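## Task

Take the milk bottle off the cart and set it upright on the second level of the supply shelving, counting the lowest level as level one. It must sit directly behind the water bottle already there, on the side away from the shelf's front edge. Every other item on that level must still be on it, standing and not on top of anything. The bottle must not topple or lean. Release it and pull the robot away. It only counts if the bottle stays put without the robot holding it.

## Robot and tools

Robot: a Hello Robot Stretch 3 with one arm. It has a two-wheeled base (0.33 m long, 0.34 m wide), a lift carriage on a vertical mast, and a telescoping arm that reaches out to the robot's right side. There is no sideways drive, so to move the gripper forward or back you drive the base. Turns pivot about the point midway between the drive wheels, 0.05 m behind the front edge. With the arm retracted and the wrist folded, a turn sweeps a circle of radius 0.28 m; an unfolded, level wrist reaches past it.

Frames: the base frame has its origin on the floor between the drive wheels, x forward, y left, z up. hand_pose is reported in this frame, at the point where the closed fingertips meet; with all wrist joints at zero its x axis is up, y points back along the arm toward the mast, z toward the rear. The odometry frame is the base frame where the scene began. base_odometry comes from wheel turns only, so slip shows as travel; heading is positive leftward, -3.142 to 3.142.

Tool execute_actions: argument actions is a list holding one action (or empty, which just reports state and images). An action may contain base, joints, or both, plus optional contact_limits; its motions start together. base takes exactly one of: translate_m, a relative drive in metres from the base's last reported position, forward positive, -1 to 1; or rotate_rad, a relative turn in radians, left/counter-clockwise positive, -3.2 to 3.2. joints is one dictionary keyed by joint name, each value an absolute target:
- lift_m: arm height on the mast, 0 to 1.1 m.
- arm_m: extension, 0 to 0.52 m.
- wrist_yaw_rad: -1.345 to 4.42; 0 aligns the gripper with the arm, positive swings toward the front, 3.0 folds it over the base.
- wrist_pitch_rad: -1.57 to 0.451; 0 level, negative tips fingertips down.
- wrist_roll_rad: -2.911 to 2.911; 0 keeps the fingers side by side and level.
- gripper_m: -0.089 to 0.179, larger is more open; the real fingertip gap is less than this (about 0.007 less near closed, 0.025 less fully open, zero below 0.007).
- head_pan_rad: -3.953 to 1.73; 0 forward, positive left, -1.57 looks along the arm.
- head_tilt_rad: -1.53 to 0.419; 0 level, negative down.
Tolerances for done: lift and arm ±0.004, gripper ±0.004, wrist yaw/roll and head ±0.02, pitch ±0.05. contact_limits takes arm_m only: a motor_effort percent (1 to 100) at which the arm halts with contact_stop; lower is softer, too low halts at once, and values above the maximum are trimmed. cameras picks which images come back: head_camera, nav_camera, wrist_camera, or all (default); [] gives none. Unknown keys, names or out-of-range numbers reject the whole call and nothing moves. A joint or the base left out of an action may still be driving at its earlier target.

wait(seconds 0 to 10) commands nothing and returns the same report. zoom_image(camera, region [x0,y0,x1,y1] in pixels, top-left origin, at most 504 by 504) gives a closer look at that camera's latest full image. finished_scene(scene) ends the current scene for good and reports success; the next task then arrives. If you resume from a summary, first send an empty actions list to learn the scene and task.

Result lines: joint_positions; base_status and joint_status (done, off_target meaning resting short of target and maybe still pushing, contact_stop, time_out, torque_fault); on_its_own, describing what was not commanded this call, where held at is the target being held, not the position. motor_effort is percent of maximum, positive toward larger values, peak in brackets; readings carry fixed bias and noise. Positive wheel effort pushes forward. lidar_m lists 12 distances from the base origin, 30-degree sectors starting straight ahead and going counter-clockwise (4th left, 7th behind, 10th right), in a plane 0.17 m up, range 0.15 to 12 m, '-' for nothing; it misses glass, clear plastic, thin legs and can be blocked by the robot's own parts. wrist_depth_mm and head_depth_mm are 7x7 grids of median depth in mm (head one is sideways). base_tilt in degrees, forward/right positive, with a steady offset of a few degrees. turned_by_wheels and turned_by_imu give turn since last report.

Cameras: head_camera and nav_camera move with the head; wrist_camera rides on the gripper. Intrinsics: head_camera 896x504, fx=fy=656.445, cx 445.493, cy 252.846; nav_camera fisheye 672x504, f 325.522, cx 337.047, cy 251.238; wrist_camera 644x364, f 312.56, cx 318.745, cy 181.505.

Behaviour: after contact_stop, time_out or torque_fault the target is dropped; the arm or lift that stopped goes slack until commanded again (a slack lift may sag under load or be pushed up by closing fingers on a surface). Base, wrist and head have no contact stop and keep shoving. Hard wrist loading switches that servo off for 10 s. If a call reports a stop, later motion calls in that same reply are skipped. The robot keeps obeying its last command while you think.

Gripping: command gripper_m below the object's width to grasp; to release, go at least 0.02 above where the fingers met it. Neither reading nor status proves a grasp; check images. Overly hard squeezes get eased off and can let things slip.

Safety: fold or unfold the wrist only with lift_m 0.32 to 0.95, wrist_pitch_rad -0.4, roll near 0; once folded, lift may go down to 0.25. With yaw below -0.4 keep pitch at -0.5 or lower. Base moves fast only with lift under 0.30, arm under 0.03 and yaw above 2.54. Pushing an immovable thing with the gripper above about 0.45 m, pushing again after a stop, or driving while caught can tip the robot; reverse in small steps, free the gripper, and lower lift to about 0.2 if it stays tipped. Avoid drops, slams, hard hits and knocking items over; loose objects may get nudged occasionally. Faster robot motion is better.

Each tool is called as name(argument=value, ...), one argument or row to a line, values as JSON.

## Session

execute_actions(
  actions=[
    {"joints":{"head_pan_rad":1.5,"head_tilt_rad":-0.4}},
  ],
  cameras=["nav_camera"],
)

execute_actions(
  actions=[
    {"joints":{"head_pan_rad":0}},
  ],
  cameras=["nav_camera"],
)

execute_actions(
  actions=[
    {"joints":{"head_pan_rad":-1.55}},
  ],
  cameras=["nav_camera"],
)

execute_actions(
  actions=[
    {"joints":{"head_pan_rad":-3.1}},
  ],
  cameras=["nav_camera"],
)

Scene clock: 1.30 s.
base_odometry: x=+0.000 y=+0.000 heading=+0.000 (m, m, rad; odometry frame)
turned_by_wheels: +0.000 (rad since the last result)
turned_by_imu: +0.000 (rad since the last result)
base_tilt: forward=+1.6 right=-0.2 (deg)
lidar_m: 1.83 1.83 1.80 2.07 2.28 2.26 2.15 1.26 1.24 1.65 2.26 1.74
head_depth_mm: 1791 1893 2000 2104 2225 1810 1447 / 1881 1977 2117 2279 2308 1802 1431 / 1983 2103 2235 2384 2374 1771 1435 / 2083 2242 2314 2224 2283 1774 1424 / 2239 2381 2467 2376 2328 1769 1413 / 2355 2541 2758 2948 2371 1758 1422 / 2544 2757 2956 3102 2310 1764 1408
base_status: not commanded
joint_positions: lift_m=+0.453 arm_m=-0.002 wrist_yaw_rad=+3.089 wrist_pitch_rad=-0.465 wrist_roll_rad=+0.001 gripper_m=+0.037 head_pan_rad=+1.493 head_tilt_rad=-0.395
joint_status: all done
motor_effort: left_wheel=+0(0) right_wheel=+0(0) lift_m=+27(27) arm_m=-2(2) wrist_yaw_rad=+0(0) wrist_pitch_rad=+7(7) wrist_roll_rad=+1(1) gripper_m=+0(1) head_pan_rad=+4(47) head_tilt_rad=-3(35) (%)
hand_pose: x=-0.0097 y=+0.0747 z=+0.4553 quat_wxyz=(+0.182, +0.692, +0.145, +0.684) (m; base frame)
wrist_depth_mm: - - - - - - - / - - - - - - - / - - - - - - - / - 985 958 918 876 858 840 / 829 792 768 763 762 726 704 / 698 679 676 645 - 624 608 / 605 592 - - 561 547 538
pictures: nav_camera (sideways: a quarter turn counterclockwise sets it upright)
Images, in order (width x height): nav_camera 672x504.

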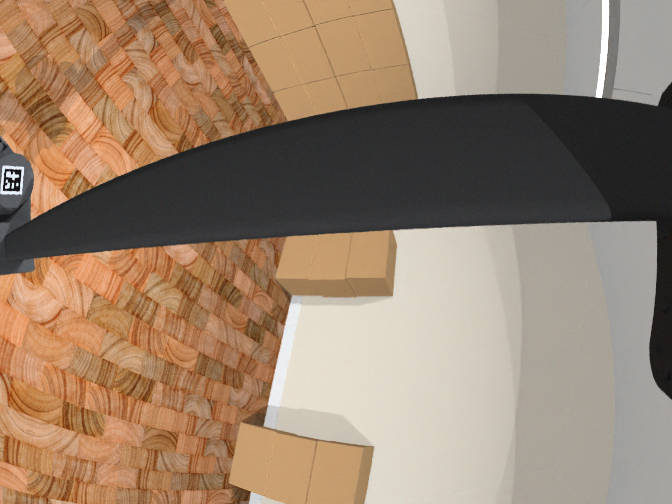

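Scene clock: 2.60 s.
base_odometry: x=+0.000 y=+0.000 heading=+0.000 (m, m, rad; odometry frame)
turned_by_wheels: +0.000 (rad since the last result)
turned_by_imu: +0.000 (rad since the last result)
base_tilt: forward=+1.5 right=-0.2 (deg)
lidar_m: 1.83 1.83 1.80 2.06 2.29 2.25 2.14 1.25 1.24 1.66 2.25 1.73
head_depth_mm: 1578 1667 1766 1932 2167 1801 1437 / 2054 2171 2307 2427 2104 1806 1434 / 2199 2317 2462 2637 2370 1783 1421 / 2342 2484 2667 2811 2362 1776 1429 / 2511 2691 2866 3031 2332 1763 1415 / 2410 2555 2704 2869 2309 1753 1416 / 2199 2297 2400 2579 2312 1759 1401
base_status: not commanded
joint_positions: lift_m=+0.453 arm_m=-0.002 wrist_yaw_rad=+3.089 wrist_pitch_rad=-0.465 wrist_roll_rad=+0.001 gripper_m=+0.037 head_pan_rad=+0.007 head_tilt_rad=-0.395
joint_status: all done
motor_effort: left_wheel=+0(0) right_wheel=+0(0) lift_m=+27(27) arm_m=-1(1) wrist_yaw_rad=+0(1) wrist_pitch_rad=+7(7) wrist_roll_rad=+1(1) gripper_m=+0(1) head_pan_rad=-3(46) head_tilt_rad=-3(3) (%)
hand_pose: x=-0.0097 y=+0.0747 z=+0.4553 quat_wxyz=(+0.182, +0.692, +0.145, +0.684) (m; base frame)
wrist_depth_mm: - - - - - - - / - - - - - - - / - - - - - - - / - 971 942 925 898 859 828 / 832 803 788 749 769 721 705 / 698 678 686 651 - 628 614 / 602 595 - - 559 546 538
pictures: nav_camera (sideways: a quarter turn counterclockwise sets it upright)
Images, in order (width x height): nav_camera 672x504.

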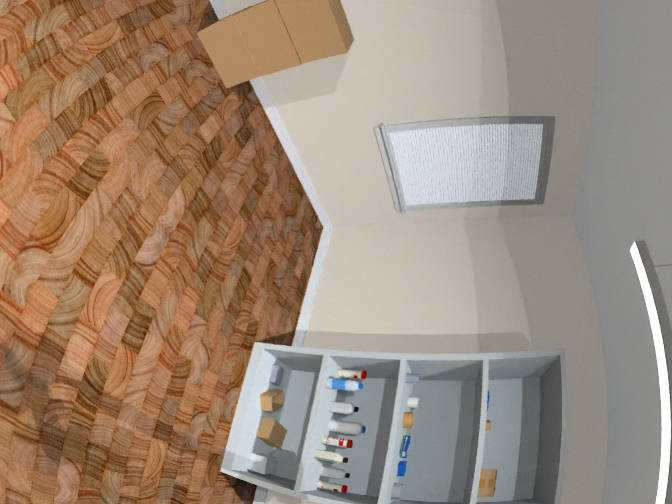

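Scene clock: 3.93 s.
base_odometry: x=+0.000 y=+0.000 heading=+0.000 (m, m, rad; odometry frame)
turned_by_wheels: +0.000 (rad since the last result)
turned_by_imu: +0.000 (rad since the last result)
base_tilt: forward=+1.6 right=-0.2 (deg)
lidar_m: 1.83 1.83 1.81 2.07 2.28 2.25 2.15 1.25 1.24 1.65 2.25 1.74
head_depth_mm: 1458 1542 1635 1726 1821 1795 1429 / 1557 1645 1739 1842 1978 1797 1443 / 1661 1756 1864 1984 2125 1781 1434 / 1788 1879 2031 2124 2067 1784 1423 / 1919 2060 2221 2274 1919 1775 1417 / 2096 2245 2413 2593 2090 1768 1414 / 2198 2350 2515 2640 2334 1762 1416
base_status: not commanded
joint_positions: lift_m=+0.453 arm_m=-0.002 wrist_yaw_rad=+3.089 wrist_pitch_rad=-0.465 wrist_roll_rad=+0.001 gripper_m=+0.037 head_pan_rad=-1.543 head_tilt_rad=-0.395
joint_status: all done
motor_effort: left_wheel=+0(0) right_wheel=+0(0) lift_m=+27(27) arm_m=-1(1) wrist_yaw_rad=+0(1) wrist_pitch_rad=+7(7) wrist_roll_rad=+1(1) gripper_m=+0(1) head_pan_rad=-3(47) head_tilt_rad=-3(3) (%)
hand_pose: x=-0.0097 y=+0.0747 z=+0.4553 quat_wxyz=(+0.182, +0.692, +0.145, +0.684) (m; base frame)
wrist_depth_mm: - - - - - - - / - - - - - - - / - - - - - - - / - 981 950 911 893 870 839 / 828 804 789 758 754 721 707 / 702 678 674 653 - 633 613 / 598 592 - - 558 546 534
pictures: nav_camera (sideways: a quarter turn counterclockwise sets it upright)
Images, in order (width x height): nav_camera 672x504.

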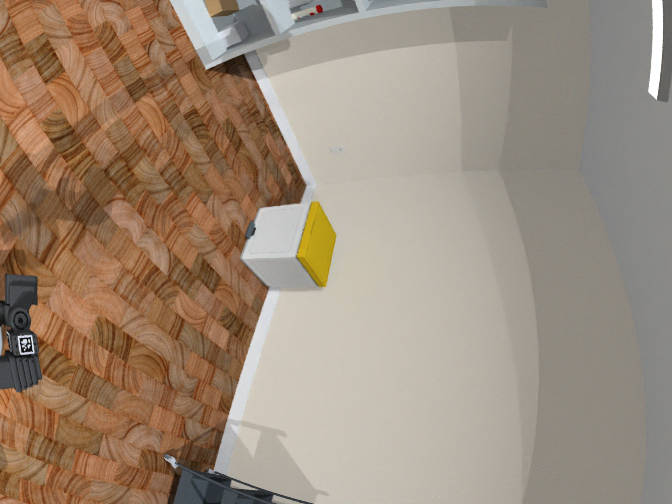

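Scene clock: 5.27 s.
base_odometry: x=+0.000 y=+0.000 heading=+0.000 (m, m, rad; odometry frame)
turned_by_wheels: +0.000 (rad since the last result)
turned_by_imu: +0.000 (rad since the last result)
base_tilt: forward=+1.6 right=-0.2 (deg)
lidar_m: 1.83 1.82 1.80 2.07 2.29 2.26 2.15 1.25 1.24 1.66 2.26 1.74
head_depth_mm: 2275 2393 2523 2679 2388 1785 1439 / 2432 2576 2718 2890 2399 1787 1426 / 2550 2736 2887 3072 2356 1785 1435 / 2251 2430 2615 2804 2375 1773 1431 / 2003 2147 2265 2465 2348 1771 1429 / 1822 1922 2048 2189 2246 1771 1421 / 1658 1750 1855 1973 2081 1759 1421
base_status: not commanded
joint_positions: lift_m=+0.453 arm_m=-0.002 wrist_yaw_rad=+3.089 wrist_pitch_rad=-0.465 wrist_roll_rad=+0.001 gripper_m=+0.037 head_pan_rad=-3.093 head_tilt_rad=-0.395
joint_status: all done
motor_effort: left_wheel=+0(0) right_wheel=+0(0) lift_m=+27(27) arm_m=-1(1) wrist_yaw_rad=+0(1) wrist_pitch_rad=+7(7) wrist_roll_rad=+1(1) gripper_m=+1(0) head_pan_rad=-3(46) head_tilt_rad=-3(3) (%)
hand_pose: x=-0.0097 y=+0.0747 z=+0.4553 quat_wxyz=(+0.182, +0.692, +0.145, +0.684) (m; base frame)
wrist_depth_mm: - - - - - - - / - - - - - - - / - - - - - - - / - 980 956 920 888 859 841 / 815 793 790 753 749 724 709 / 697 679 674 649 - 628 614 / 596 592 - - 556 546 537
pictures: nav_camera (sideways: a quarter turn counterclockwise sets it upright)
Images, in order (width x height): nav_camera 672x504.

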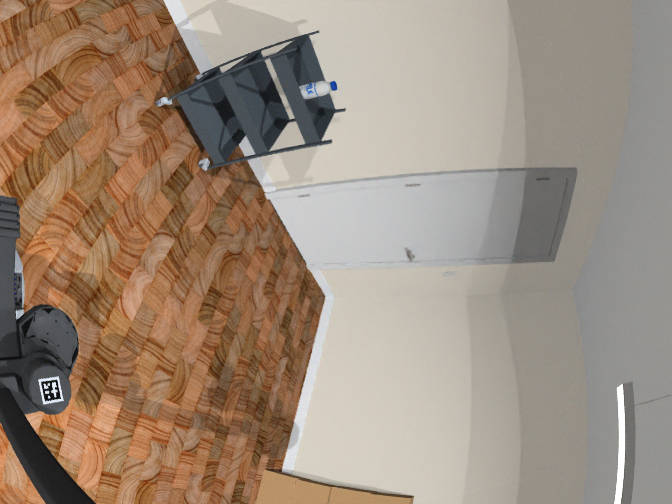

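execute_actions(
  actions=[
    {"base":{"rotate_rad":0.6},"joints":{"wrist_pitch_rad":-0.4,"lift_m":0.69}},
  ],
  cameras=[],
)

execute_actions(
  actions=[
    {"base":{"translate_m":-0.7},"joints":{"wrist_yaw_rad":0,"gripper_m":0.15}},
  ],
  cameras=[],
)

execute_actions(
  actions=[
    {"base":{"rotate_rad":-1.45},"joints":{"wrist_pitch_rad":0,"head_pan_rad":-1.57}},
  ],
  cameras=["wrist_camera"],
)

Scene clock: 16.50 s.
base_odometry: x=+0.000 y=+0.000 heading=+0.600 (m, m, rad; odometry frame)
turned_by_wheels: +0.600 (rad since the last result)
turned_by_imu: +0.587 (rad since the last result)
base_tilt: forward=+1.6 right=-0.2 (deg)
lidar_m: 1.81 1.80 2.07 2.27 2.26 2.02 1.25 1.66 1.66 1.74 1.83 2.44
head_depth_mm: 1628 1745 1871 2028 2185 1803 1440 / 1569 1683 1818 1983 2137 1797 1423 / 1528 1648 1756 1749 1857 1681 1433 / 1487 1581 1712 1629 1735 1664 1431 / 1440 1533 1645 1650 1642 1662 1426 / 1407 1490 1594 1713 1821 1766 1425 / 1358 1441 1556 1631 1772 1768 1415
base_status: done
joint_positions: lift_m=+0.690 arm_m=-0.002 wrist_yaw_rad=+3.089 wrist_pitch_rad=-0.419 wrist_roll_rad=+0.001 gripper_m=+0.037 head_pan_rad=-3.093 head_tilt_rad=-0.395
joint_status: all done
motor_effort: left_wheel=-2(6) right_wheel=+2(5) lift_m=+36(37) arm_m=-1(2) wrist_yaw_rad=+0(0) wrist_pitch_rad=+9(10) wrist_roll_rad=+1(1) gripper_m=+0(0) head_pan_rad=-4(4) head_tilt_rad=-3(3) (%)
hand_pose: x=-0.0094 y=+0.0808 z=+0.7020 quat_wxyz=(+0.166, +0.695, +0.129, +0.688) (m; base frame)
wrist_depth_mm: - - - - - - - / - - - - - - - / - - - - - - - / - - - - - - - / - - - - - - - / - - - 949 - 903 899 / 875 865 834 833 814 786 775
pictures: none
No camera images: the call's "cameras" was empty. Leave "cameras" out to get every camera's image.

Scene clock: 24.90 s.
base_odometry: x=-0.578 y=-0.395 heading=+0.600 (m, m, rad; odometry frame)
turned_by_wheels: +0.000 (rad since the last result)
turned_by_imu: -0.003 (rad since the last result)
base_tilt: forward=+1.6 right=-0.2 (deg)
lidar_m: 2.47 2.58 2.48 2.15 2.32 1.25 0.58 0.58 1.11 1.46 2.01 2.30
head_depth_mm: 978 1054 1135 1234 1355 1495 1438 / 948 1013 1097 1192 1301 1372 1399 / 920 985 1051 1137 1214 881 995 / 889 948 1017 1100 1081 846 967 / 862 921 980 1059 1099 777 936 / 836 892 951 1023 1066 872 931 / 814 868 923 986 1038 867 908
base_status: done
joint_positions: lift_m=+0.690 arm_m=-0.002 wrist_yaw_rad=+0.002 wrist_pitch_rad=-0.419 wrist_roll_rad=+0.001 gripper_m=+0.150 head_pan_rad=-3.093 head_tilt_rad=-0.395
joint_status: all done
motor_effort: left_wheel=-2(7) right_wheel=+1(2) lift_m=+36(36) arm_m=-1(1) wrist_yaw_rad=+0(1) wrist_pitch_rad=+9(9) wrist_roll_rad=+1(1) gripper_m=+1(100) head_pan_rad=-5(3) head_tilt_rad=-3(3) (%)
hand_pose: x=-0.0212 y=-0.3675 z=+0.7020 quat_wxyz=(+0.692, +0.148, -0.691, -0.147) (m; base frame)
wrist_depth_mm: - - - - - 998 748 / - - - - - - 783 / - - - - - - 803 / - - - - - - 838 / - - - - - - 871 / - - 975 951 930 905 859 / 905 835 828 836 813 791 767
pictures: none
No camera images: the call's "cameras" was empty. Leave "cameras" out to get every camera's image.

Scene clock: 28.13 s.
base_odometry: x=-0.578 y=-0.395 heading=-0.850 (m, m, rad; odometry frame)
turned_by_wheels: -1.450 (rad since the last result)
turned_by_imu: -1.418 (rad since the last result)
base_tilt: forward=+1.6 right=-0.2 (deg)
lidar_m: 1.46 2.01 2.34 2.48 2.69 2.28 2.15 1.89 0.66 0.58 0.57 1.20
head_depth_mm: 925 995 1068 1156 1272 1376 1398 / 901 968 1042 1132 1214 860 990 / 880 940 1018 1092 1066 879 962 / 861 924 987 1064 1113 769 939 / 844 896 963 1039 1086 875 937 / 826 876 940 1012 1058 867 905 / 809 862 920 985 1061 1143 1249
base_status: done
joint_positions: lift_m=+0.690 arm_m=-0.002 wrist_yaw_rad=+0.001 wrist_pitch_rad=-0.022 wrist_roll_rad=+0.001 gripper_m=+0.150 head_pan_rad=-1.577 head_tilt_rad=-0.396
joint_status: all done
motor_effort: left_wheel=+2(5) right_wheel=-1(3) lift_m=+36(36) arm_m=-2(1) wrist_yaw_rad=-1(0) wrist_pitch_rad=+11(11) wrist_roll_rad=+1(1) gripper_m=+0(1) head_pan_rad=+4(46) head_tilt_rad=-3(3) (%)
hand_pose: x=-0.0213 y=-0.3989 z=+0.7984 quat_wxyz=(+0.707, +0.008, -0.707, -0.008) (m; base frame)
wrist_depth_mm: 633 655 690 710 748 787 828 / 651 676 707 749 785 824 842 / 671 699 739 779 821 869 879 / 700 735 734 671 714 878 942 / 719 740 405 375 391 402 976 / 749 - 367 750 770 963 - / 769 802 672 649 627 - -
pictures: wrist_camera
Images, in order (width x height): wrist_camera 644x364.

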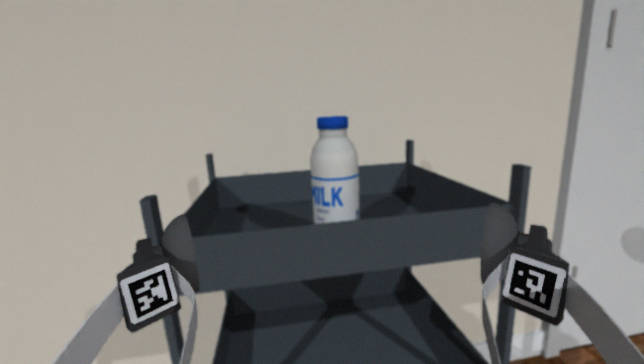

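execute_actions(
  actions=[
    {"joints":{"arm_m":0.2,"lift_m":0.675}},
  ],
  cameras=["wrist_camera"],
)

Scene clock: 32.57 s.
base_odometry: x=-0.578 y=-0.395 heading=-0.850 (m, m, rad; odometry frame)
turned_by_wheels: +0.000 (rad since the last result)
turned_by_imu: +0.000 (rad since the last result)
base_tilt: forward=+1.6 right=-0.2 (deg)
lidar_m: 1.46 2.01 2.35 2.47 2.69 2.27 2.14 1.89 0.66 0.58 0.58 1.19
head_depth_mm: 923 989 1068 1158 1266 1373 1400 / 901 965 1042 1129 1211 861 1423 / 879 941 1016 1094 1068 881 1022 / 860 919 987 1064 1114 768 - / 843 896 962 1035 1085 900 935 / 825 880 940 1008 1063 871 907 / 807 859 915 984 1059 1145 1250
base_status: not commanded
joint_positions: lift_m=+0.675 arm_m=+0.200 wrist_yaw_rad=+0.001 wrist_pitch_rad=-0.021 wrist_roll_rad=+0.001 gripper_m=+0.150 head_pan_rad=-1.577 head_tilt_rad=-0.396
joint_status: all done
motor_effort: left_wheel=+2(2) right_wheel=-1(1) lift_m=+17(32) arm_m=+4(5) wrist_yaw_rad=+0(0) wrist_pitch_rad=+11(11) wrist_roll_rad=+1(1) gripper_m=+1(1) head_pan_rad=+5(4) head_tilt_rad=-3(3) (%)
hand_pose: x=-0.0213 y=-0.6003 z=+0.7847 quat_wxyz=(+0.707, +0.008, -0.707, -0.008) (m; base frame)
wrist_depth_mm: 474 490 510 536 562 596 638 / 487 504 530 558 583 611 649 / 503 524 549 214 607 645 686 / 518 541 567 207 521 675 713 / 536 460 477 213 454 407 715 / 404 - 343 225 324 305 232 / 220 260 265 175 181 191 203
pictures: wrist_camera
Images, in order (width x height): wrist_camera 644x364.

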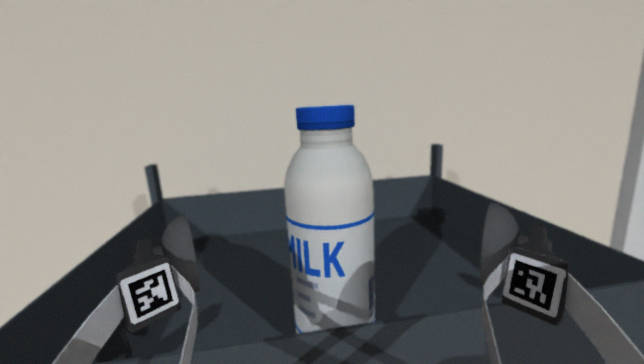

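execute_actions(
  actions=[
    {"joints":{"arm_m":0.29}},
  ],
  cameras=[],
)

execute_actions(
  actions=[
    {"joints":{"gripper_m":0.02}},
  ],
  cameras=[],
)

execute_actions(
  actions=[
    {"joints":{"lift_m":0.82}},
  ],
  cameras=[],
)

execute_actions(
  actions=[
    {"joints":{"arm_m":0}},
  ],
  cameras=[],
)

execute_actions(
  actions=[
    {"base":{"rotate_rad":0.85}},
  ],
  cameras=[],
)

execute_actions(
  actions=[
    {"base":{"translate_m":1},"joints":{"lift_m":0.6}},
  ],
  cameras=[],
)

execute_actions(
  actions=[
    {"base":{"translate_m":0.63}},
  ],
  cameras=[],
)

execute_actions(
  actions=[
    {"base":{"rotate_rad":0.94},"joints":{"head_tilt_rad":-0.7}},
  ],
)

Scene clock: 40.93 s.
base_odometry: x=-0.578 y=-0.395 heading=-0.850 (m, m, rad; odometry frame)
turned_by_wheels: +0.000 (rad since the last result)
turned_by_imu: +0.000 (rad since the last result)
base_tilt: forward=+1.6 right=-0.2 (deg)
lidar_m: 1.45 2.01 2.35 2.47 2.69 2.27 2.14 1.89 0.65 0.58 0.58 1.19
head_depth_mm: 927 990 1071 1163 1262 1370 1398 / 900 971 1040 1123 1216 869 - / 880 944 1010 1091 1069 912 - / 863 924 985 1067 1114 763 950 / 841 896 963 1040 1083 858 933 / 826 880 939 1009 1060 870 902 / 805 856 917 976 1061 1146 1249
base_status: not commanded
joint_positions: lift_m=+0.675 arm_m=+0.290 wrist_yaw_rad=+0.001 wrist_pitch_rad=-0.021 wrist_roll_rad=+0.001 gripper_m=+0.150 head_pan_rad=-1.577 head_tilt_rad=-0.396
joint_status: all done
motor_effort: left_wheel=+2(2) right_wheel=-1(1) lift_m=+17(16) arm_m=+5(4) wrist_yaw_rad=+1(1) wrist_pitch_rad=+11(11) wrist_roll_rad=+1(1) gripper_m=+0(0) head_pan_rad=+4(5) head_tilt_rad=-3(3) (%)
hand_pose: x=-0.0213 y=-0.6903 z=+0.7847 quat_wxyz=(+0.707, +0.008, -0.707, -0.008) (m; base frame)
wrist_depth_mm: 400 417 434 453 478 504 532 / 412 431 448 475 495 524 553 / 426 445 459 119 516 546 584 / 438 456 476 122 518 566 610 / 452 377 390 117 419 397 620 / 278 - 323 120 308 304 227 / 244 261 259 125 242 247 230
pictures: none
No camera images: the call's "cameras" was empty. Leave "cameras" out to get every camera's image.

Scene clock: 42.73 s.
base_odometry: x=-0.578 y=-0.395 heading=-0.850 (m, m, rad; odometry frame)
turned_by_wheels: +0.000 (rad since the last result)
turned_by_imu: +0.000 (rad since the last result)
base_tilt: forward=+1.6 right=-0.2 (deg)
lidar_m: 1.45 2.01 2.35 2.48 2.69 2.28 2.14 1.89 0.65 0.58 0.58 1.19
head_depth_mm: 925 992 1069 1162 1266 1361 1402 / 901 966 1042 1128 1205 866 - / 884 943 1014 1090 1068 910 - / 864 921 989 1063 1108 751 952 / 845 902 962 1039 1086 874 931 / 823 878 939 1010 1060 870 909 / 808 857 914 979 1063 1146 1246
base_status: not commanded
joint_positions: lift_m=+0.675 arm_m=+0.290 wrist_yaw_rad=+0.002 wrist_pitch_rad=-0.021 wrist_roll_rad=+0.001 gripper_m=+0.021 head_pan_rad=-1.577 head_tilt_rad=-0.396
joint_status: all done
motor_effort: left_wheel=+2(2) right_wheel=-2(3) lift_m=+17(17) arm_m=+4(5) wrist_yaw_rad=-2(3) wrist_pitch_rad=+10(11) wrist_roll_rad=+1(1) gripper_m=-24(100) head_pan_rad=+4(5) head_tilt_rad=-3(3) (%)
hand_pose: x=-0.0210 y=-0.6903 z=+0.7847 quat_wxyz=(+0.707, +0.008, -0.707, -0.007) (m; base frame)
wrist_depth_mm: 402 415 435 456 480 502 531 / 412 431 450 470 495 521 553 / 425 445 465 115 518 541 582 / 440 457 482 119 432 566 598 / 452 382 388 114 120 350 631 / 276 342 305 116 121 300 240 / 251 272 264 121 234 250 231
pictures: none
No camera images: the call's "cameras" was empty. Leave "cameras" out to get every camera's image.

Scene clock: 44.90 s.
base_odometry: x=-0.578 y=-0.395 heading=-0.850 (m, m, rad; odometry frame)
turned_by_wheels: +0.000 (rad since the last result)
turned_by_imu: +0.000 (rad since the last result)
base_tilt: forward=+1.6 right=-0.1 (deg)
lidar_m: 1.46 2.01 2.35 2.47 2.68 2.28 2.15 1.89 0.65 0.58 0.58 1.19
head_depth_mm: 927 989 1067 1160 1265 1394 - / 902 968 1043 1129 1202 - 984 / 880 944 1015 1099 1152 - 968 / 860 921 987 1066 866 845 940 / 843 897 965 1038 1082 874 935 / 823 878 939 1009 1054 868 908 / 807 858 917 984 1057 1147 1241
base_status: not commanded
joint_positions: lift_m=+0.819 arm_m=+0.290 wrist_yaw_rad=+0.002 wrist_pitch_rad=-0.066 wrist_roll_rad=+0.001 gripper_m=+0.025 head_pan_rad=-1.577 head_tilt_rad=-0.396
joint_status: all done
on_its_own: wrist_pitch_rad is at rest, and its effort (+33) is outside its rest range (-20 to +32)
motor_effort: left_wheel=+2(2) right_wheel=-1(1) lift_m=+39(42) arm_m=+4(4) wrist_yaw_rad=+0(2) wrist_pitch_rad=+33(35) wrist_roll_rad=+1(1) gripper_m=-23(24) head_pan_rad=+4(4) head_tilt_rad=-2(3) (%)
hand_pose: x=-0.0210 y=-0.6888 z=+0.9172 quat_wxyz=(+0.707, +0.024, -0.707, -0.023) (m; base frame)
wrist_depth_mm: 392 410 430 451 470 498 523 / 410 428 447 469 493 520 552 / 426 445 467 115 522 548 578 / 442 460 489 120 547 580 616 / 459 482 498 114 121 610 648 / 485 501 435 116 121 649 698 / 505 421 430 121 387 407 735
pictures: none
No camera images: the call's "cameras" was empty. Leave "cameras" out to get every camera's image.

Scene clock: 48.27 s.
base_odometry: x=-0.578 y=-0.395 heading=-0.850 (m, m, rad; odometry frame)
turned_by_wheels: +0.000 (rad since the last result)
turned_by_imu: +0.000 (rad since the last result)
base_tilt: forward=+1.6 right=-0.2 (deg)
lidar_m: 1.45 2.01 2.34 2.47 2.68 2.28 2.15 1.88 0.65 0.58 0.58 1.19
head_depth_mm: 921 993 1072 1162 1268 1358 1400 / 903 964 1044 1123 1213 863 987 / 883 943 1012 1091 1072 883 463 / 862 923 987 1067 1117 844 430 / 843 899 963 1033 1081 875 932 / 823 877 941 1011 1061 866 904 / 806 856 918 983 1063 1141 1250
base_status: not commanded
joint_positions: lift_m=+0.819 arm_m=+0.000 wrist_yaw_rad=+0.000 wrist_pitch_rad=-0.066 wrist_roll_rad=+0.001 gripper_m=+0.025 head_pan_rad=-1.577 head_tilt_rad=-0.396
joint_status: all done
on_its_own: wrist_pitch_rad is at rest, and its effort (+34) is outside its rest range (-20 to +32)
motor_effort: left_wheel=+2(2) right_wheel=-1(1) lift_m=+39(40) arm_m=-7(7) wrist_yaw_rad=+0(1) wrist_pitch_rad=+34(33) wrist_roll_rad=+1(1) gripper_m=-23(22) head_pan_rad=+4(4) head_tilt_rad=-3(3) (%)
hand_pose: x=-0.0214 y=-0.3994 z=+0.9172 quat_wxyz=(+0.707, +0.024, -0.707, -0.023) (m; base frame)
wrist_depth_mm: 624 642 678 707 749 786 804 / 649 664 707 725 776 820 856 / 675 697 737 115 828 866 894 / 695 725 761 120 858 916 940 / 716 761 773 114 121 945 - / 756 783 503 116 121 - - / 798 841 394 121 435 - -
pictures: none
No camera images: the call's "cameras" was empty. Leave "cameras" out to get every camera's image.

Scene clock: 50.57 s.
base_odometry: x=-0.578 y=-0.395 heading=+0.000 (m, m, rad; odometry frame)
turned_by_wheels: +0.850 (rad since the last result)
turned_by_imu: +0.831 (rad since the last result)
base_tilt: forward=+1.6 right=-0.2 (deg)
lidar_m: 2.30 2.49 2.47 2.62 2.36 2.31 1.32 0.59 0.57 1.08 1.46 2.01
head_depth_mm: 860 912 964 1019 1082 1153 1240 / 916 972 1024 1093 1161 1248 1332 / 975 1031 1099 1174 1246 1343 459 / 1042 1107 1185 1262 1366 1423 430 / 1112 1192 1279 1385 1495 1608 1386 / 1199 1294 1398 1521 1669 1716 1422 / 1309 1408 1530 1692 1750 1748 1413
base_status: done
joint_positions: lift_m=+0.819 arm_m=+0.000 wrist_yaw_rad=+0.000 wrist_pitch_rad=-0.066 wrist_roll_rad=+0.001 gripper_m=+0.025 head_pan_rad=-1.577 head_tilt_rad=-0.396
joint_status: not commanded
on_its_own: wrist_pitch_rad is at rest, and its effort (+33) is outside its rest range (-20 to +32)
motor_effort: left_wheel=-2(5) right_wheel=+2(4) lift_m=+39(40) arm_m=-7(7) wrist_yaw_rad=+0(1) wrist_pitch_rad=+33(33) wrist_roll_rad=+1(1) gripper_m=-23(24) head_pan_rad=+3(5) head_tilt_rad=-3(3) (%)
hand_pose: x=-0.0214 y=-0.3994 z=+0.9172 quat_wxyz=(+0.707, +0.024, -0.707, -0.023) (m; base frame)
wrist_depth_mm: - - - 893 749 642 557 / - - - 948 781 659 575 / - - - 115 788 688 587 / - - - 120 818 713 611 / - - - 114 121 745 628 / - - - 116 121 750 570 / - - - 121 906 828 665
pictures: none
No camera images: the call's "cameras" was empty. Leave "cameras" out to get every camera's image.

Scene clock: 61.70 s.
base_odometry: x=+0.422 y=-0.395 heading=+0.000 (m, m, rad; odometry frame)
turned_by_wheels: +0.000 (rad since the last result)
turned_by_imu: +0.004 (rad since the last result)
base_tilt: forward=+1.6 right=-0.2 (deg)
lidar_m: 1.35 2.22 1.88 2.34 2.86 2.83 1.51 1.37 1.53 1.28 1.67 1.16
head_depth_mm: 1372 1445 1535 1621 1716 1742 1437 / 1466 1536 1630 1741 1714 1704 1443 / 1557 1638 1744 1877 1562 1585 1436 / 1659 1770 1890 2026 1624 1653 1433 / 1777 1908 2035 2192 2246 1771 1429 / 1869 1989 2127 2269 2267 1751 1417 / 1720 1807 1901 2030 2098 1762 1400
base_status: done
joint_positions: lift_m=+0.600 arm_m=+0.000 wrist_yaw_rad=+0.000 wrist_pitch_rad=-0.066 wrist_roll_rad=+0.001 gripper_m=+0.025 head_pan_rad=-1.577 head_tilt_rad=-0.396
joint_status: all done
on_its_own: wrist_pitch_rad is at rest, and its effort (+33) is outside its rest range (-20 to +32)
motor_effort: left_wheel=-2(4) right_wheel=+2(4) lift_m=+21(38) arm_m=-7(7) wrist_yaw_rad=+1(1) wrist_pitch_rad=+33(33) wrist_roll_rad=+1(1) gripper_m=-22(23) head_pan_rad=+3(3) head_tilt_rad=-3(3) (%)
hand_pose: x=-0.0214 y=-0.3994 z=+0.6980 quat_wxyz=(+0.707, +0.024, -0.707, -0.024) (m; base frame)
wrist_depth_mm: - - - - - - 962 / - - - - - - 987 / - - - 116 - - - / - - - 120 - - - / - - - 114 121 - - / - - - 116 121 - - / - - - 121 935 985 952
pictures: none
No camera images: the call's "cameras" was empty. Leave "cameras" out to get every camera's image.

Scene clock: 69.13 s.
base_odometry: x=+1.052 y=-0.396 heading=+0.000 (m, m, rad; odometry frame)
turned_by_wheels: +0.000 (rad since the last result)
turned_by_imu: +0.002 (rad since the last result)
base_tilt: forward=+1.6 right=-0.2 (deg)
lidar_m: 0.72 1.80 1.71 1.63 2.59 3.34 1.97 1.98 1.54 1.48 0.81 0.75
head_depth_mm: 1697 1793 1895 2001 1731 1709 1432 / 1799 1894 2020 2137 2228 1799 1432 / 1859 1977 2124 2293 2342 1787 1428 / 1646 1766 1918 2064 2180 1787 1426 / 1458 1551 1655 1783 1922 1777 1415 / 1305 1371 1467 1544 1669 1653 1312 / 657 695 739 785 880 965 1103
base_status: done
joint_positions: lift_m=+0.600 arm_m=+0.000 wrist_yaw_rad=+0.000 wrist_pitch_rad=-0.066 wrist_roll_rad=+0.001 gripper_m=+0.025 head_pan_rad=-1.577 head_tilt_rad=-0.396
joint_status: not commanded
on_its_own: wrist_pitch_rad is at rest, and its effort (+33) is outside its rest range (-20 to +32)
motor_effort: left_wheel=-2(3) right_wheel=+2(4) lift_m=+20(20) arm_m=-7(7) wrist_yaw_rad=+1(1) wrist_pitch_rad=+33(33) wrist_roll_rad=+1(1) gripper_m=-23(23) head_pan_rad=+4(4) head_tilt_rad=-3(3) (%)
hand_pose: x=-0.0214 y=-0.3994 z=+0.6980 quat_wxyz=(+0.707, +0.024, -0.707, -0.024) (m; base frame)
wrist_depth_mm: 684 546 - - - - - / 725 591 - - - - - / 727 643 - 115 - - - / 617 674 - 120 - - - / 550 580 598 114 121 - - / 434 774 640 116 121 - - / 785 873 731 121 898 964 951
pictures: none
No camera images: the call's "cameras" was empty. Leave "cameras" out to get every camera's image.

Scene clock: 71.57 s.
base_odometry: x=+1.052 y=-0.396 heading=+0.939 (m, m, rad; odometry frame)
turned_by_wheels: +0.940 (rad since the last result)
turned_by_imu: +0.919 (rad since the last result)
base_tilt: forward=+1.6 right=-0.2 (deg)
lidar_m: 1.82 1.63 2.53 3.33 2.19 1.98 1.54 1.56 0.81 0.74 0.72 1.58
head_depth_mm: 918 887 704 1108 1011 1287 1200 / 914 879 700 1213 983 1311 1197 / 911 851 694 1134 998 1310 1199 / 910 866 692 1092 1002 609 1143 / 906 861 726 1122 998 1299 1193 / 906 845 722 1198 937 1298 1182 / 902 907 716 1051 991 1188 1178
base_status: done
joint_positions: lift_m=+0.600 arm_m=+0.000 wrist_yaw_rad=+0.000 wrist_pitch_rad=-0.066 wrist_roll_rad=+0.001 gripper_m=+0.025 head_pan_rad=-1.577 head_tilt_rad=-0.692
joint_status: all done
on_its_own: wrist_pitch_rad is at rest, and its effort (+33) is outside its rest range (-20 to +32)
motor_effort: left_wheel=-2(8) right_wheel=+2(3) lift_m=+20(21) arm_m=-7(7) wrist_yaw_rad=+0(1) wrist_pitch_rad=+33(33) wrist_roll_rad=+1(1) gripper_m=-23(22) head_pan_rad=+3(4) head_tilt_rad=-5(33) (%)
hand_pose: x=-0.0214 y=-0.3994 z=+0.6980 quat_wxyz=(+0.707, +0.024, -0.707, -0.024) (m; base frame)
wrist_depth_mm: 420 610 762 771 746 748 533 / 416 601 808 789 785 771 534 / 411 556 835 115 808 628 540 / 422 545 719 120 569 638 549 / 463 516 459 114 121 497 484 / - 464 444 116 121 696 505 / - 535 871 121 731 719 560
pictures: head_camera (sideways: a quarter turn clockwise sets it upright), nav_camera (sideways: a quarter turn counterclockwise sets it upright), wrist_camera
Images, in order (width x height): head_camera 896x504, nav_camera 672x504, wrist_camera 644x364.

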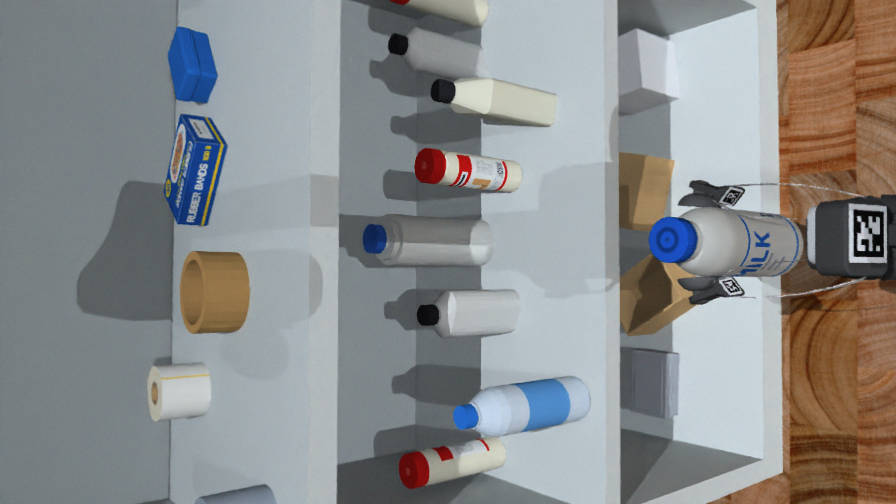

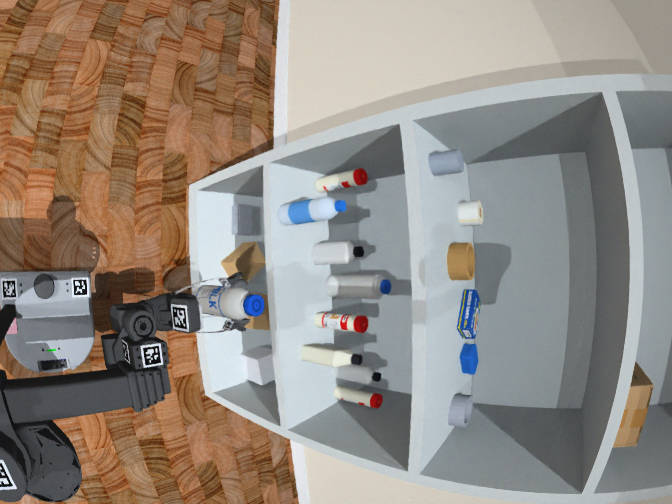

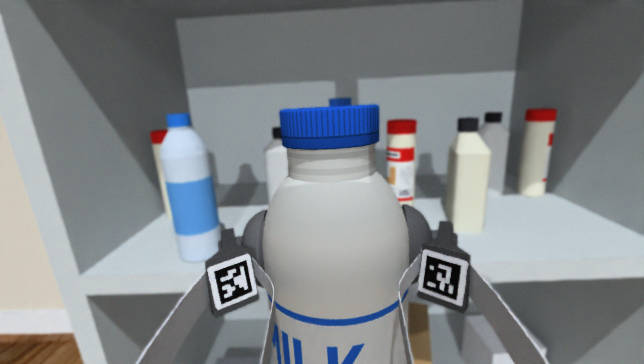

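execute_actions(
  actions=[
    {"joints":{"arm_m":0.42,"lift_m":0.58}},
  ],
  cameras=["head_camera"],
)

execute_actions(
  actions=[
    {"joints":{"lift_m":0.555}},
  ],
  cameras=["wrist_camera"],
)

Scene clock: 81.60 s.
base_odometry: x=+1.052 y=-0.396 heading=+0.939 (m, m, rad; odometry frame)
turned_by_wheels: +0.000 (rad since the last result)
turned_by_imu: +0.000 (rad since the last result)
base_tilt: forward=+1.6 right=-0.2 (deg)
lidar_m: 1.82 1.63 2.54 3.31 2.20 1.98 1.53 1.56 0.81 0.74 0.72 1.58
head_depth_mm: 914 887 702 1104 1010 1287 1195 / 913 874 699 1212 989 1317 - / 915 851 696 1195 - 1318 1190 / 908 867 691 1003 968 1309 1193 / 909 861 723 1122 993 1288 1185 / 906 842 722 1193 932 1294 1184 / 899 906 716 1047 986 1187 1182
base_status: not commanded
joint_positions: lift_m=+0.580 arm_m=+0.420 wrist_yaw_rad=+0.000 wrist_pitch_rad=-0.067 wrist_roll_rad=+0.001 gripper_m=+0.025 head_pan_rad=-1.577 head_tilt_rad=-0.692
joint_status: all done
on_its_own: wrist_pitch_rad is at rest, and its effort (+33) is outside its rest range (-20 to +32)
motor_effort: left_wheel=-2(2) right_wheel=+2(2) lift_m=+21(19) arm_m=+4(5) wrist_yaw_rad=+0(0) wrist_pitch_rad=+33(34) wrist_roll_rad=+1(1) gripper_m=-23(22) head_pan_rad=+3(5) head_tilt_rad=-5(6) (%)
hand_pose: x=-0.0214 y=-0.8187 z=+0.6779 quat_wxyz=(+0.707, +0.024, -0.707, -0.024) (m; base frame)
wrist_depth_mm: 384 383 382 382 376 378 373 / 403 404 399 395 395 392 390 / 416 419 420 116 409 410 405 / 424 177 437 120 427 164 135 / 420 158 314 114 121 164 140 / 378 157 160 116 121 159 148 / 297 172 196 121 255 183 242
pictures: head_camera (sideways: a quarter turn clockwise sets it upright)
Images, in order (width x height): head_camera 896x504.

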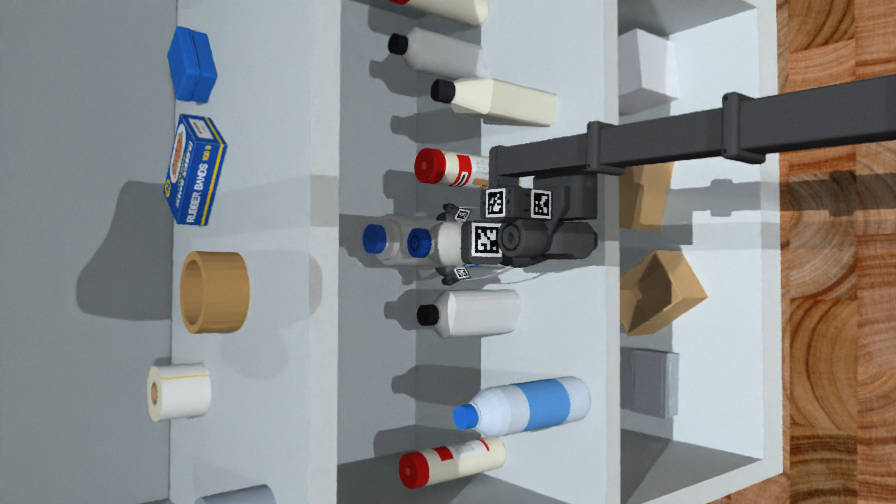

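Scene clock: 82.60 s.
base_odometry: x=+1.052 y=-0.396 heading=+0.939 (m, m, rad; odometry frame)
turned_by_wheels: +0.000 (rad since the last result)
turned_by_imu: +0.000 (rad since the last result)
base_tilt: forward=+1.6 right=-0.2 (deg)
lidar_m: 1.82 1.63 2.55 3.33 2.19 1.97 1.54 1.56 0.81 0.74 0.72 1.58
head_depth_mm: 917 887 705 1106 1014 1282 1202 / 915 879 701 1215 984 1308 1220 / 911 851 696 1153 - 1305 1184 / 908 866 693 1011 987 1300 1195 / 905 857 725 1119 996 1290 1182 / 905 846 720 1203 937 1294 1186 / 906 904 716 1052 990 1191 1178
base_status: not commanded
joint_positions: lift_m=+0.555 arm_m=+0.420 wrist_yaw_rad=+0.000 wrist_pitch_rad=-0.049 wrist_roll_rad=+0.001 gripper_m=+0.025 head_pan_rad=-1.577 head_tilt_rad=-0.692
joint_status: all done
motor_effort: left_wheel=-2(2) right_wheel=+2(2) lift_m=+19(21) arm_m=+4(4) wrist_yaw_rad=+0(1) wrist_pitch_rad=+24(34) wrist_roll_rad=+1(1) gripper_m=-23(23) head_pan_rad=+5(4) head_tilt_rad=-5(6) (%)
hand_pose: x=-0.0214 y=-0.8194 z=+0.6576 quat_wxyz=(+0.707, +0.017, -0.707, -0.017) (m; base frame)
wrist_depth_mm: 387 386 382 381 381 377 373 / 403 406 400 206 395 391 390 / 415 418 419 115 410 404 128 / 423 153 435 119 427 162 133 / 403 150 165 114 121 163 139 / 356 156 158 116 121 158 147 / 272 170 241 121 233 183 155
pictures: wrist_camera
Images, in order (width x height): wrist_camera 644x364.

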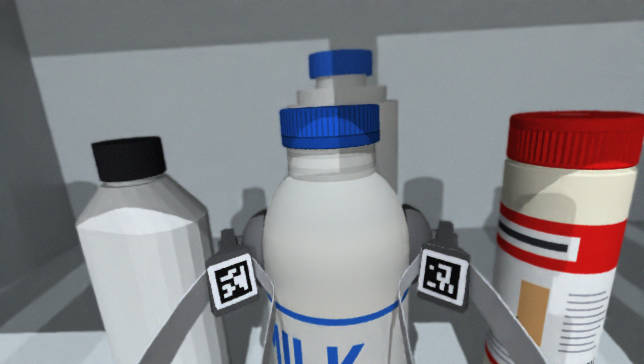

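execute_actions(
  actions=[
    {"joints":{"lift_m":0.548}},
  ],
  cameras=[],
)

execute_actions(
  actions=[
    {"joints":{"gripper_m":0.09}},
  ],
  cameras=[],
)

execute_actions(
  actions=[
    {"joints":{"arm_m":0.13,"lift_m":0.54}},
  ],
  cameras=[],
)

execute_actions(
  actions=[
    {"base":{"translate_m":0.22},"joints":{"gripper_m":0.13}},
  ],
  cameras=["wrist_camera"],
)

Scene clock: 86.83 s.
base_odometry: x=+1.052 y=-0.396 heading=+0.939 (m, m, rad; odometry frame)
turned_by_wheels: +0.000 (rad since the last result)
turned_by_imu: +0.000 (rad since the last result)
base_tilt: forward=+1.6 right=-0.1 (deg)
lidar_m: 1.83 1.63 2.54 3.33 2.20 1.98 1.54 1.56 0.81 0.74 0.72 1.58
head_depth_mm: 917 888 704 1103 1011 1283 1198 / 915 876 701 1216 982 1314 1223 / 914 851 697 1169 - 1310 1187 / 910 868 692 1012 986 1302 1194 / 909 859 723 1121 996 1288 1186 / 905 841 719 1197 934 1299 1183 / 905 905 714 1052 986 1192 1180
base_status: not commanded
joint_positions: lift_m=+0.548 arm_m=+0.420 wrist_yaw_rad=+0.000 wrist_pitch_rad=-0.026 wrist_roll_rad=+0.001 gripper_m=+0.025 head_pan_rad=-1.577 head_tilt_rad=-0.692
joint_status: all done
motor_effort: left_wheel=-2(2) right_wheel=+2(2) lift_m=+16(19) arm_m=+4(4) wrist_yaw_rad=+0(0) wrist_pitch_rad=+13(24) wrist_roll_rad=+1(1) gripper_m=-24(23) head_pan_rad=+3(4) head_tilt_rad=-5(5) (%)
hand_pose: x=-0.0214 y=-0.8202 z=+0.6564 quat_wxyz=(+0.707, +0.010, -0.707, -0.010) (m; base frame)
wrist_depth_mm: 392 389 387 382 383 380 375 / 405 403 400 207 393 394 389 / 415 414 420 115 408 405 129 / 425 154 435 119 424 162 132 / 402 149 165 113 120 163 138 / 359 154 158 116 121 158 144 / 273 167 241 121 233 183 152
pictures: none
No camera images: the call's "cameras" was empty. Leave "cameras" out to get every camera's image.

Scene clock: 88.00 s.
base_odometry: x=+1.052 y=-0.396 heading=+0.939 (m, m, rad; odometry frame)
turned_by_wheels: +0.000 (rad since the last result)
turned_by_imu: +0.000 (rad since the last result)
base_tilt: forward=+1.6 right=-0.2 (deg)
lidar_m: 1.82 1.63 2.54 3.33 2.19 1.98 1.53 1.56 0.81 0.74 0.72 1.58
head_depth_mm: 915 889 704 1102 1011 1284 1198 / 912 877 700 1214 988 1308 1223 / 912 853 697 1133 - 1306 1195 / 908 867 691 1011 985 1299 1192 / 907 856 724 1127 996 1294 1182 / 905 843 720 1202 937 1296 1184 / 903 904 715 1048 987 1194 1184
base_status: not commanded
joint_positions: lift_m=+0.548 arm_m=+0.420 wrist_yaw_rad=-0.002 wrist_pitch_rad=-0.023 wrist_roll_rad=+0.001 gripper_m=+0.090 head_pan_rad=-1.577 head_tilt_rad=-0.692
joint_status: all done
motor_effort: left_wheel=-2(2) right_wheel=+2(2) lift_m=+17(16) arm_m=+4(4) wrist_yaw_rad=+1(2) wrist_pitch_rad=+12(13) wrist_roll_rad=+1(1) gripper_m=+2(93) head_pan_rad=+3(4) head_tilt_rad=-5(5) (%)
hand_pose: x=-0.0219 y=-0.8202 z=+0.6571 quat_wxyz=(+0.707, +0.008, -0.707, -0.009) (m; base frame)
wrist_depth_mm: 390 388 389 385 380 380 377 / 403 405 401 208 396 395 391 / 416 415 417 120 407 404 129 / 427 153 435 124 424 161 132 / 402 148 161 118 131 158 139 / 362 153 233 121 134 153 145 / 277 164 241 126 233 181 153
pictures: none
No camera images: the call's "cameras" was empty. Leave "cameras" out to get every camera's image.

Scene clock: 91.37 s.
base_odometry: x=+1.052 y=-0.396 heading=+0.939 (m, m, rad; odometry frame)
turned_by_wheels: +0.000 (rad since the last result)
turned_by_imu: +0.000 (rad since the last result)
base_tilt: forward=+1.5 right=-0.2 (deg)
lidar_m: 1.82 1.63 2.54 3.33 2.19 1.97 1.54 1.56 0.81 0.74 0.72 1.58
head_depth_mm: 916 887 705 1105 1005 1284 1199 / 911 881 701 1215 980 1310 1220 / 913 852 696 1138 1006 1307 - / 912 871 692 1010 1001 1337 1164 / 910 858 725 1131 994 1286 1186 / 903 842 720 1201 935 1292 1186 / 903 905 718 1048 991 1193 1180
base_status: not commanded
joint_positions: lift_m=+0.540 arm_m=+0.130 wrist_yaw_rad=+0.000 wrist_pitch_rad=-0.021 wrist_roll_rad=+0.001 gripper_m=+0.090 head_pan_rad=-1.577 head_tilt_rad=-0.692
joint_status: all done
motor_effort: left_wheel=-2(2) right_wheel=+2(2) lift_m=+17(18) arm_m=-7(6) wrist_yaw_rad=+0(2) wrist_pitch_rad=+11(12) wrist_roll_rad=+1(1) gripper_m=+1(1) head_pan_rad=+3(4) head_tilt_rad=-5(5) (%)
hand_pose: x=-0.0216 y=-0.5310 z=+0.6496 quat_wxyz=(+0.707, +0.008, -0.707, -0.008) (m; base frame)
wrist_depth_mm: 422 618 654 648 647 640 533 / 420 603 670 670 668 662 532 / 406 306 696 484 687 396 490 / 405 304 704 428 587 376 509 / 411 319 462 424 445 370 410 / 354 321 314 324 310 321 299 / 305 305 302 803 670 775 503
pictures: none
No camera images: the call's "cameras" was empty. Leave "cameras" out to get every camera's image.

Scene clock: 94.50 s.
base_odometry: x=+1.182 y=-0.218 heading=+0.939 (m, m, rad; odometry frame)
turned_by_wheels: +0.000 (rad since the last result)
turned_by_imu: +0.001 (rad since the last result)
base_tilt: forward=+1.6 right=-0.2 (deg)
lidar_m: 1.60 1.43 2.24 3.34 3.13 2.15 1.75 0.95 0.90 0.64 0.65 1.58
head_depth_mm: 911 859 706 1141 1015 1319 1199 / 906 796 698 1008 1008 1305 1219 / 904 877 698 1128 1006 1294 - / 904 859 692 1203 945 1337 1162 / 902 919 685 1036 1001 1221 1191 / 633 637 653 792 1517 1353 1180 / 521 1036 1193 1378 1559 1377 1176
base_status: done
joint_positions: lift_m=+0.540 arm_m=+0.130 wrist_yaw_rad=+0.000 wrist_pitch_rad=-0.021 wrist_roll_rad=+0.001 gripper_m=+0.130 head_pan_rad=-1.577 head_tilt_rad=-0.692
joint_status: all done
motor_effort: left_wheel=-2(3) right_wheel=+2(5) lift_m=+17(17) arm_m=-7(6) wrist_yaw_rad=+1(1) wrist_pitch_rad=+11(11) wrist_roll_rad=+1(1) gripper_m=+0(97) head_pan_rad=+3(4) head_tilt_rad=-5(5) (%)
hand_pose: x=-0.0216 y=-0.5310 z=+0.6496 quat_wxyz=(+0.707, +0.008, -0.707, -0.008) (m; base frame)
wrist_depth_mm: 700 255 501 645 638 640 627 / 730 253 484 659 658 661 649 / 766 253 448 281 497 413 660 / 800 264 464 290 441 417 442 / 831 275 436 303 437 409 413 / 877 855 330 309 316 - 301 / 902 297 294 291 288 661 657
pictures: wrist_camera
Images, in order (width x height): wrist_camera 644x364.

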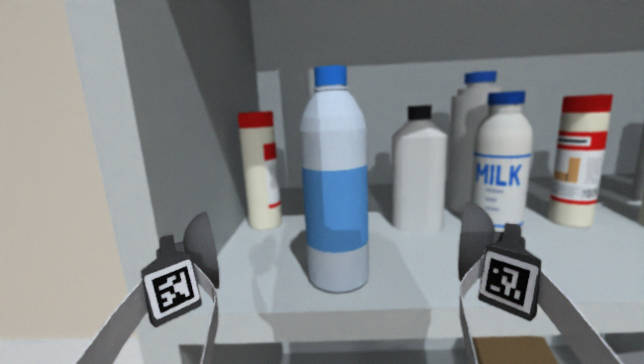

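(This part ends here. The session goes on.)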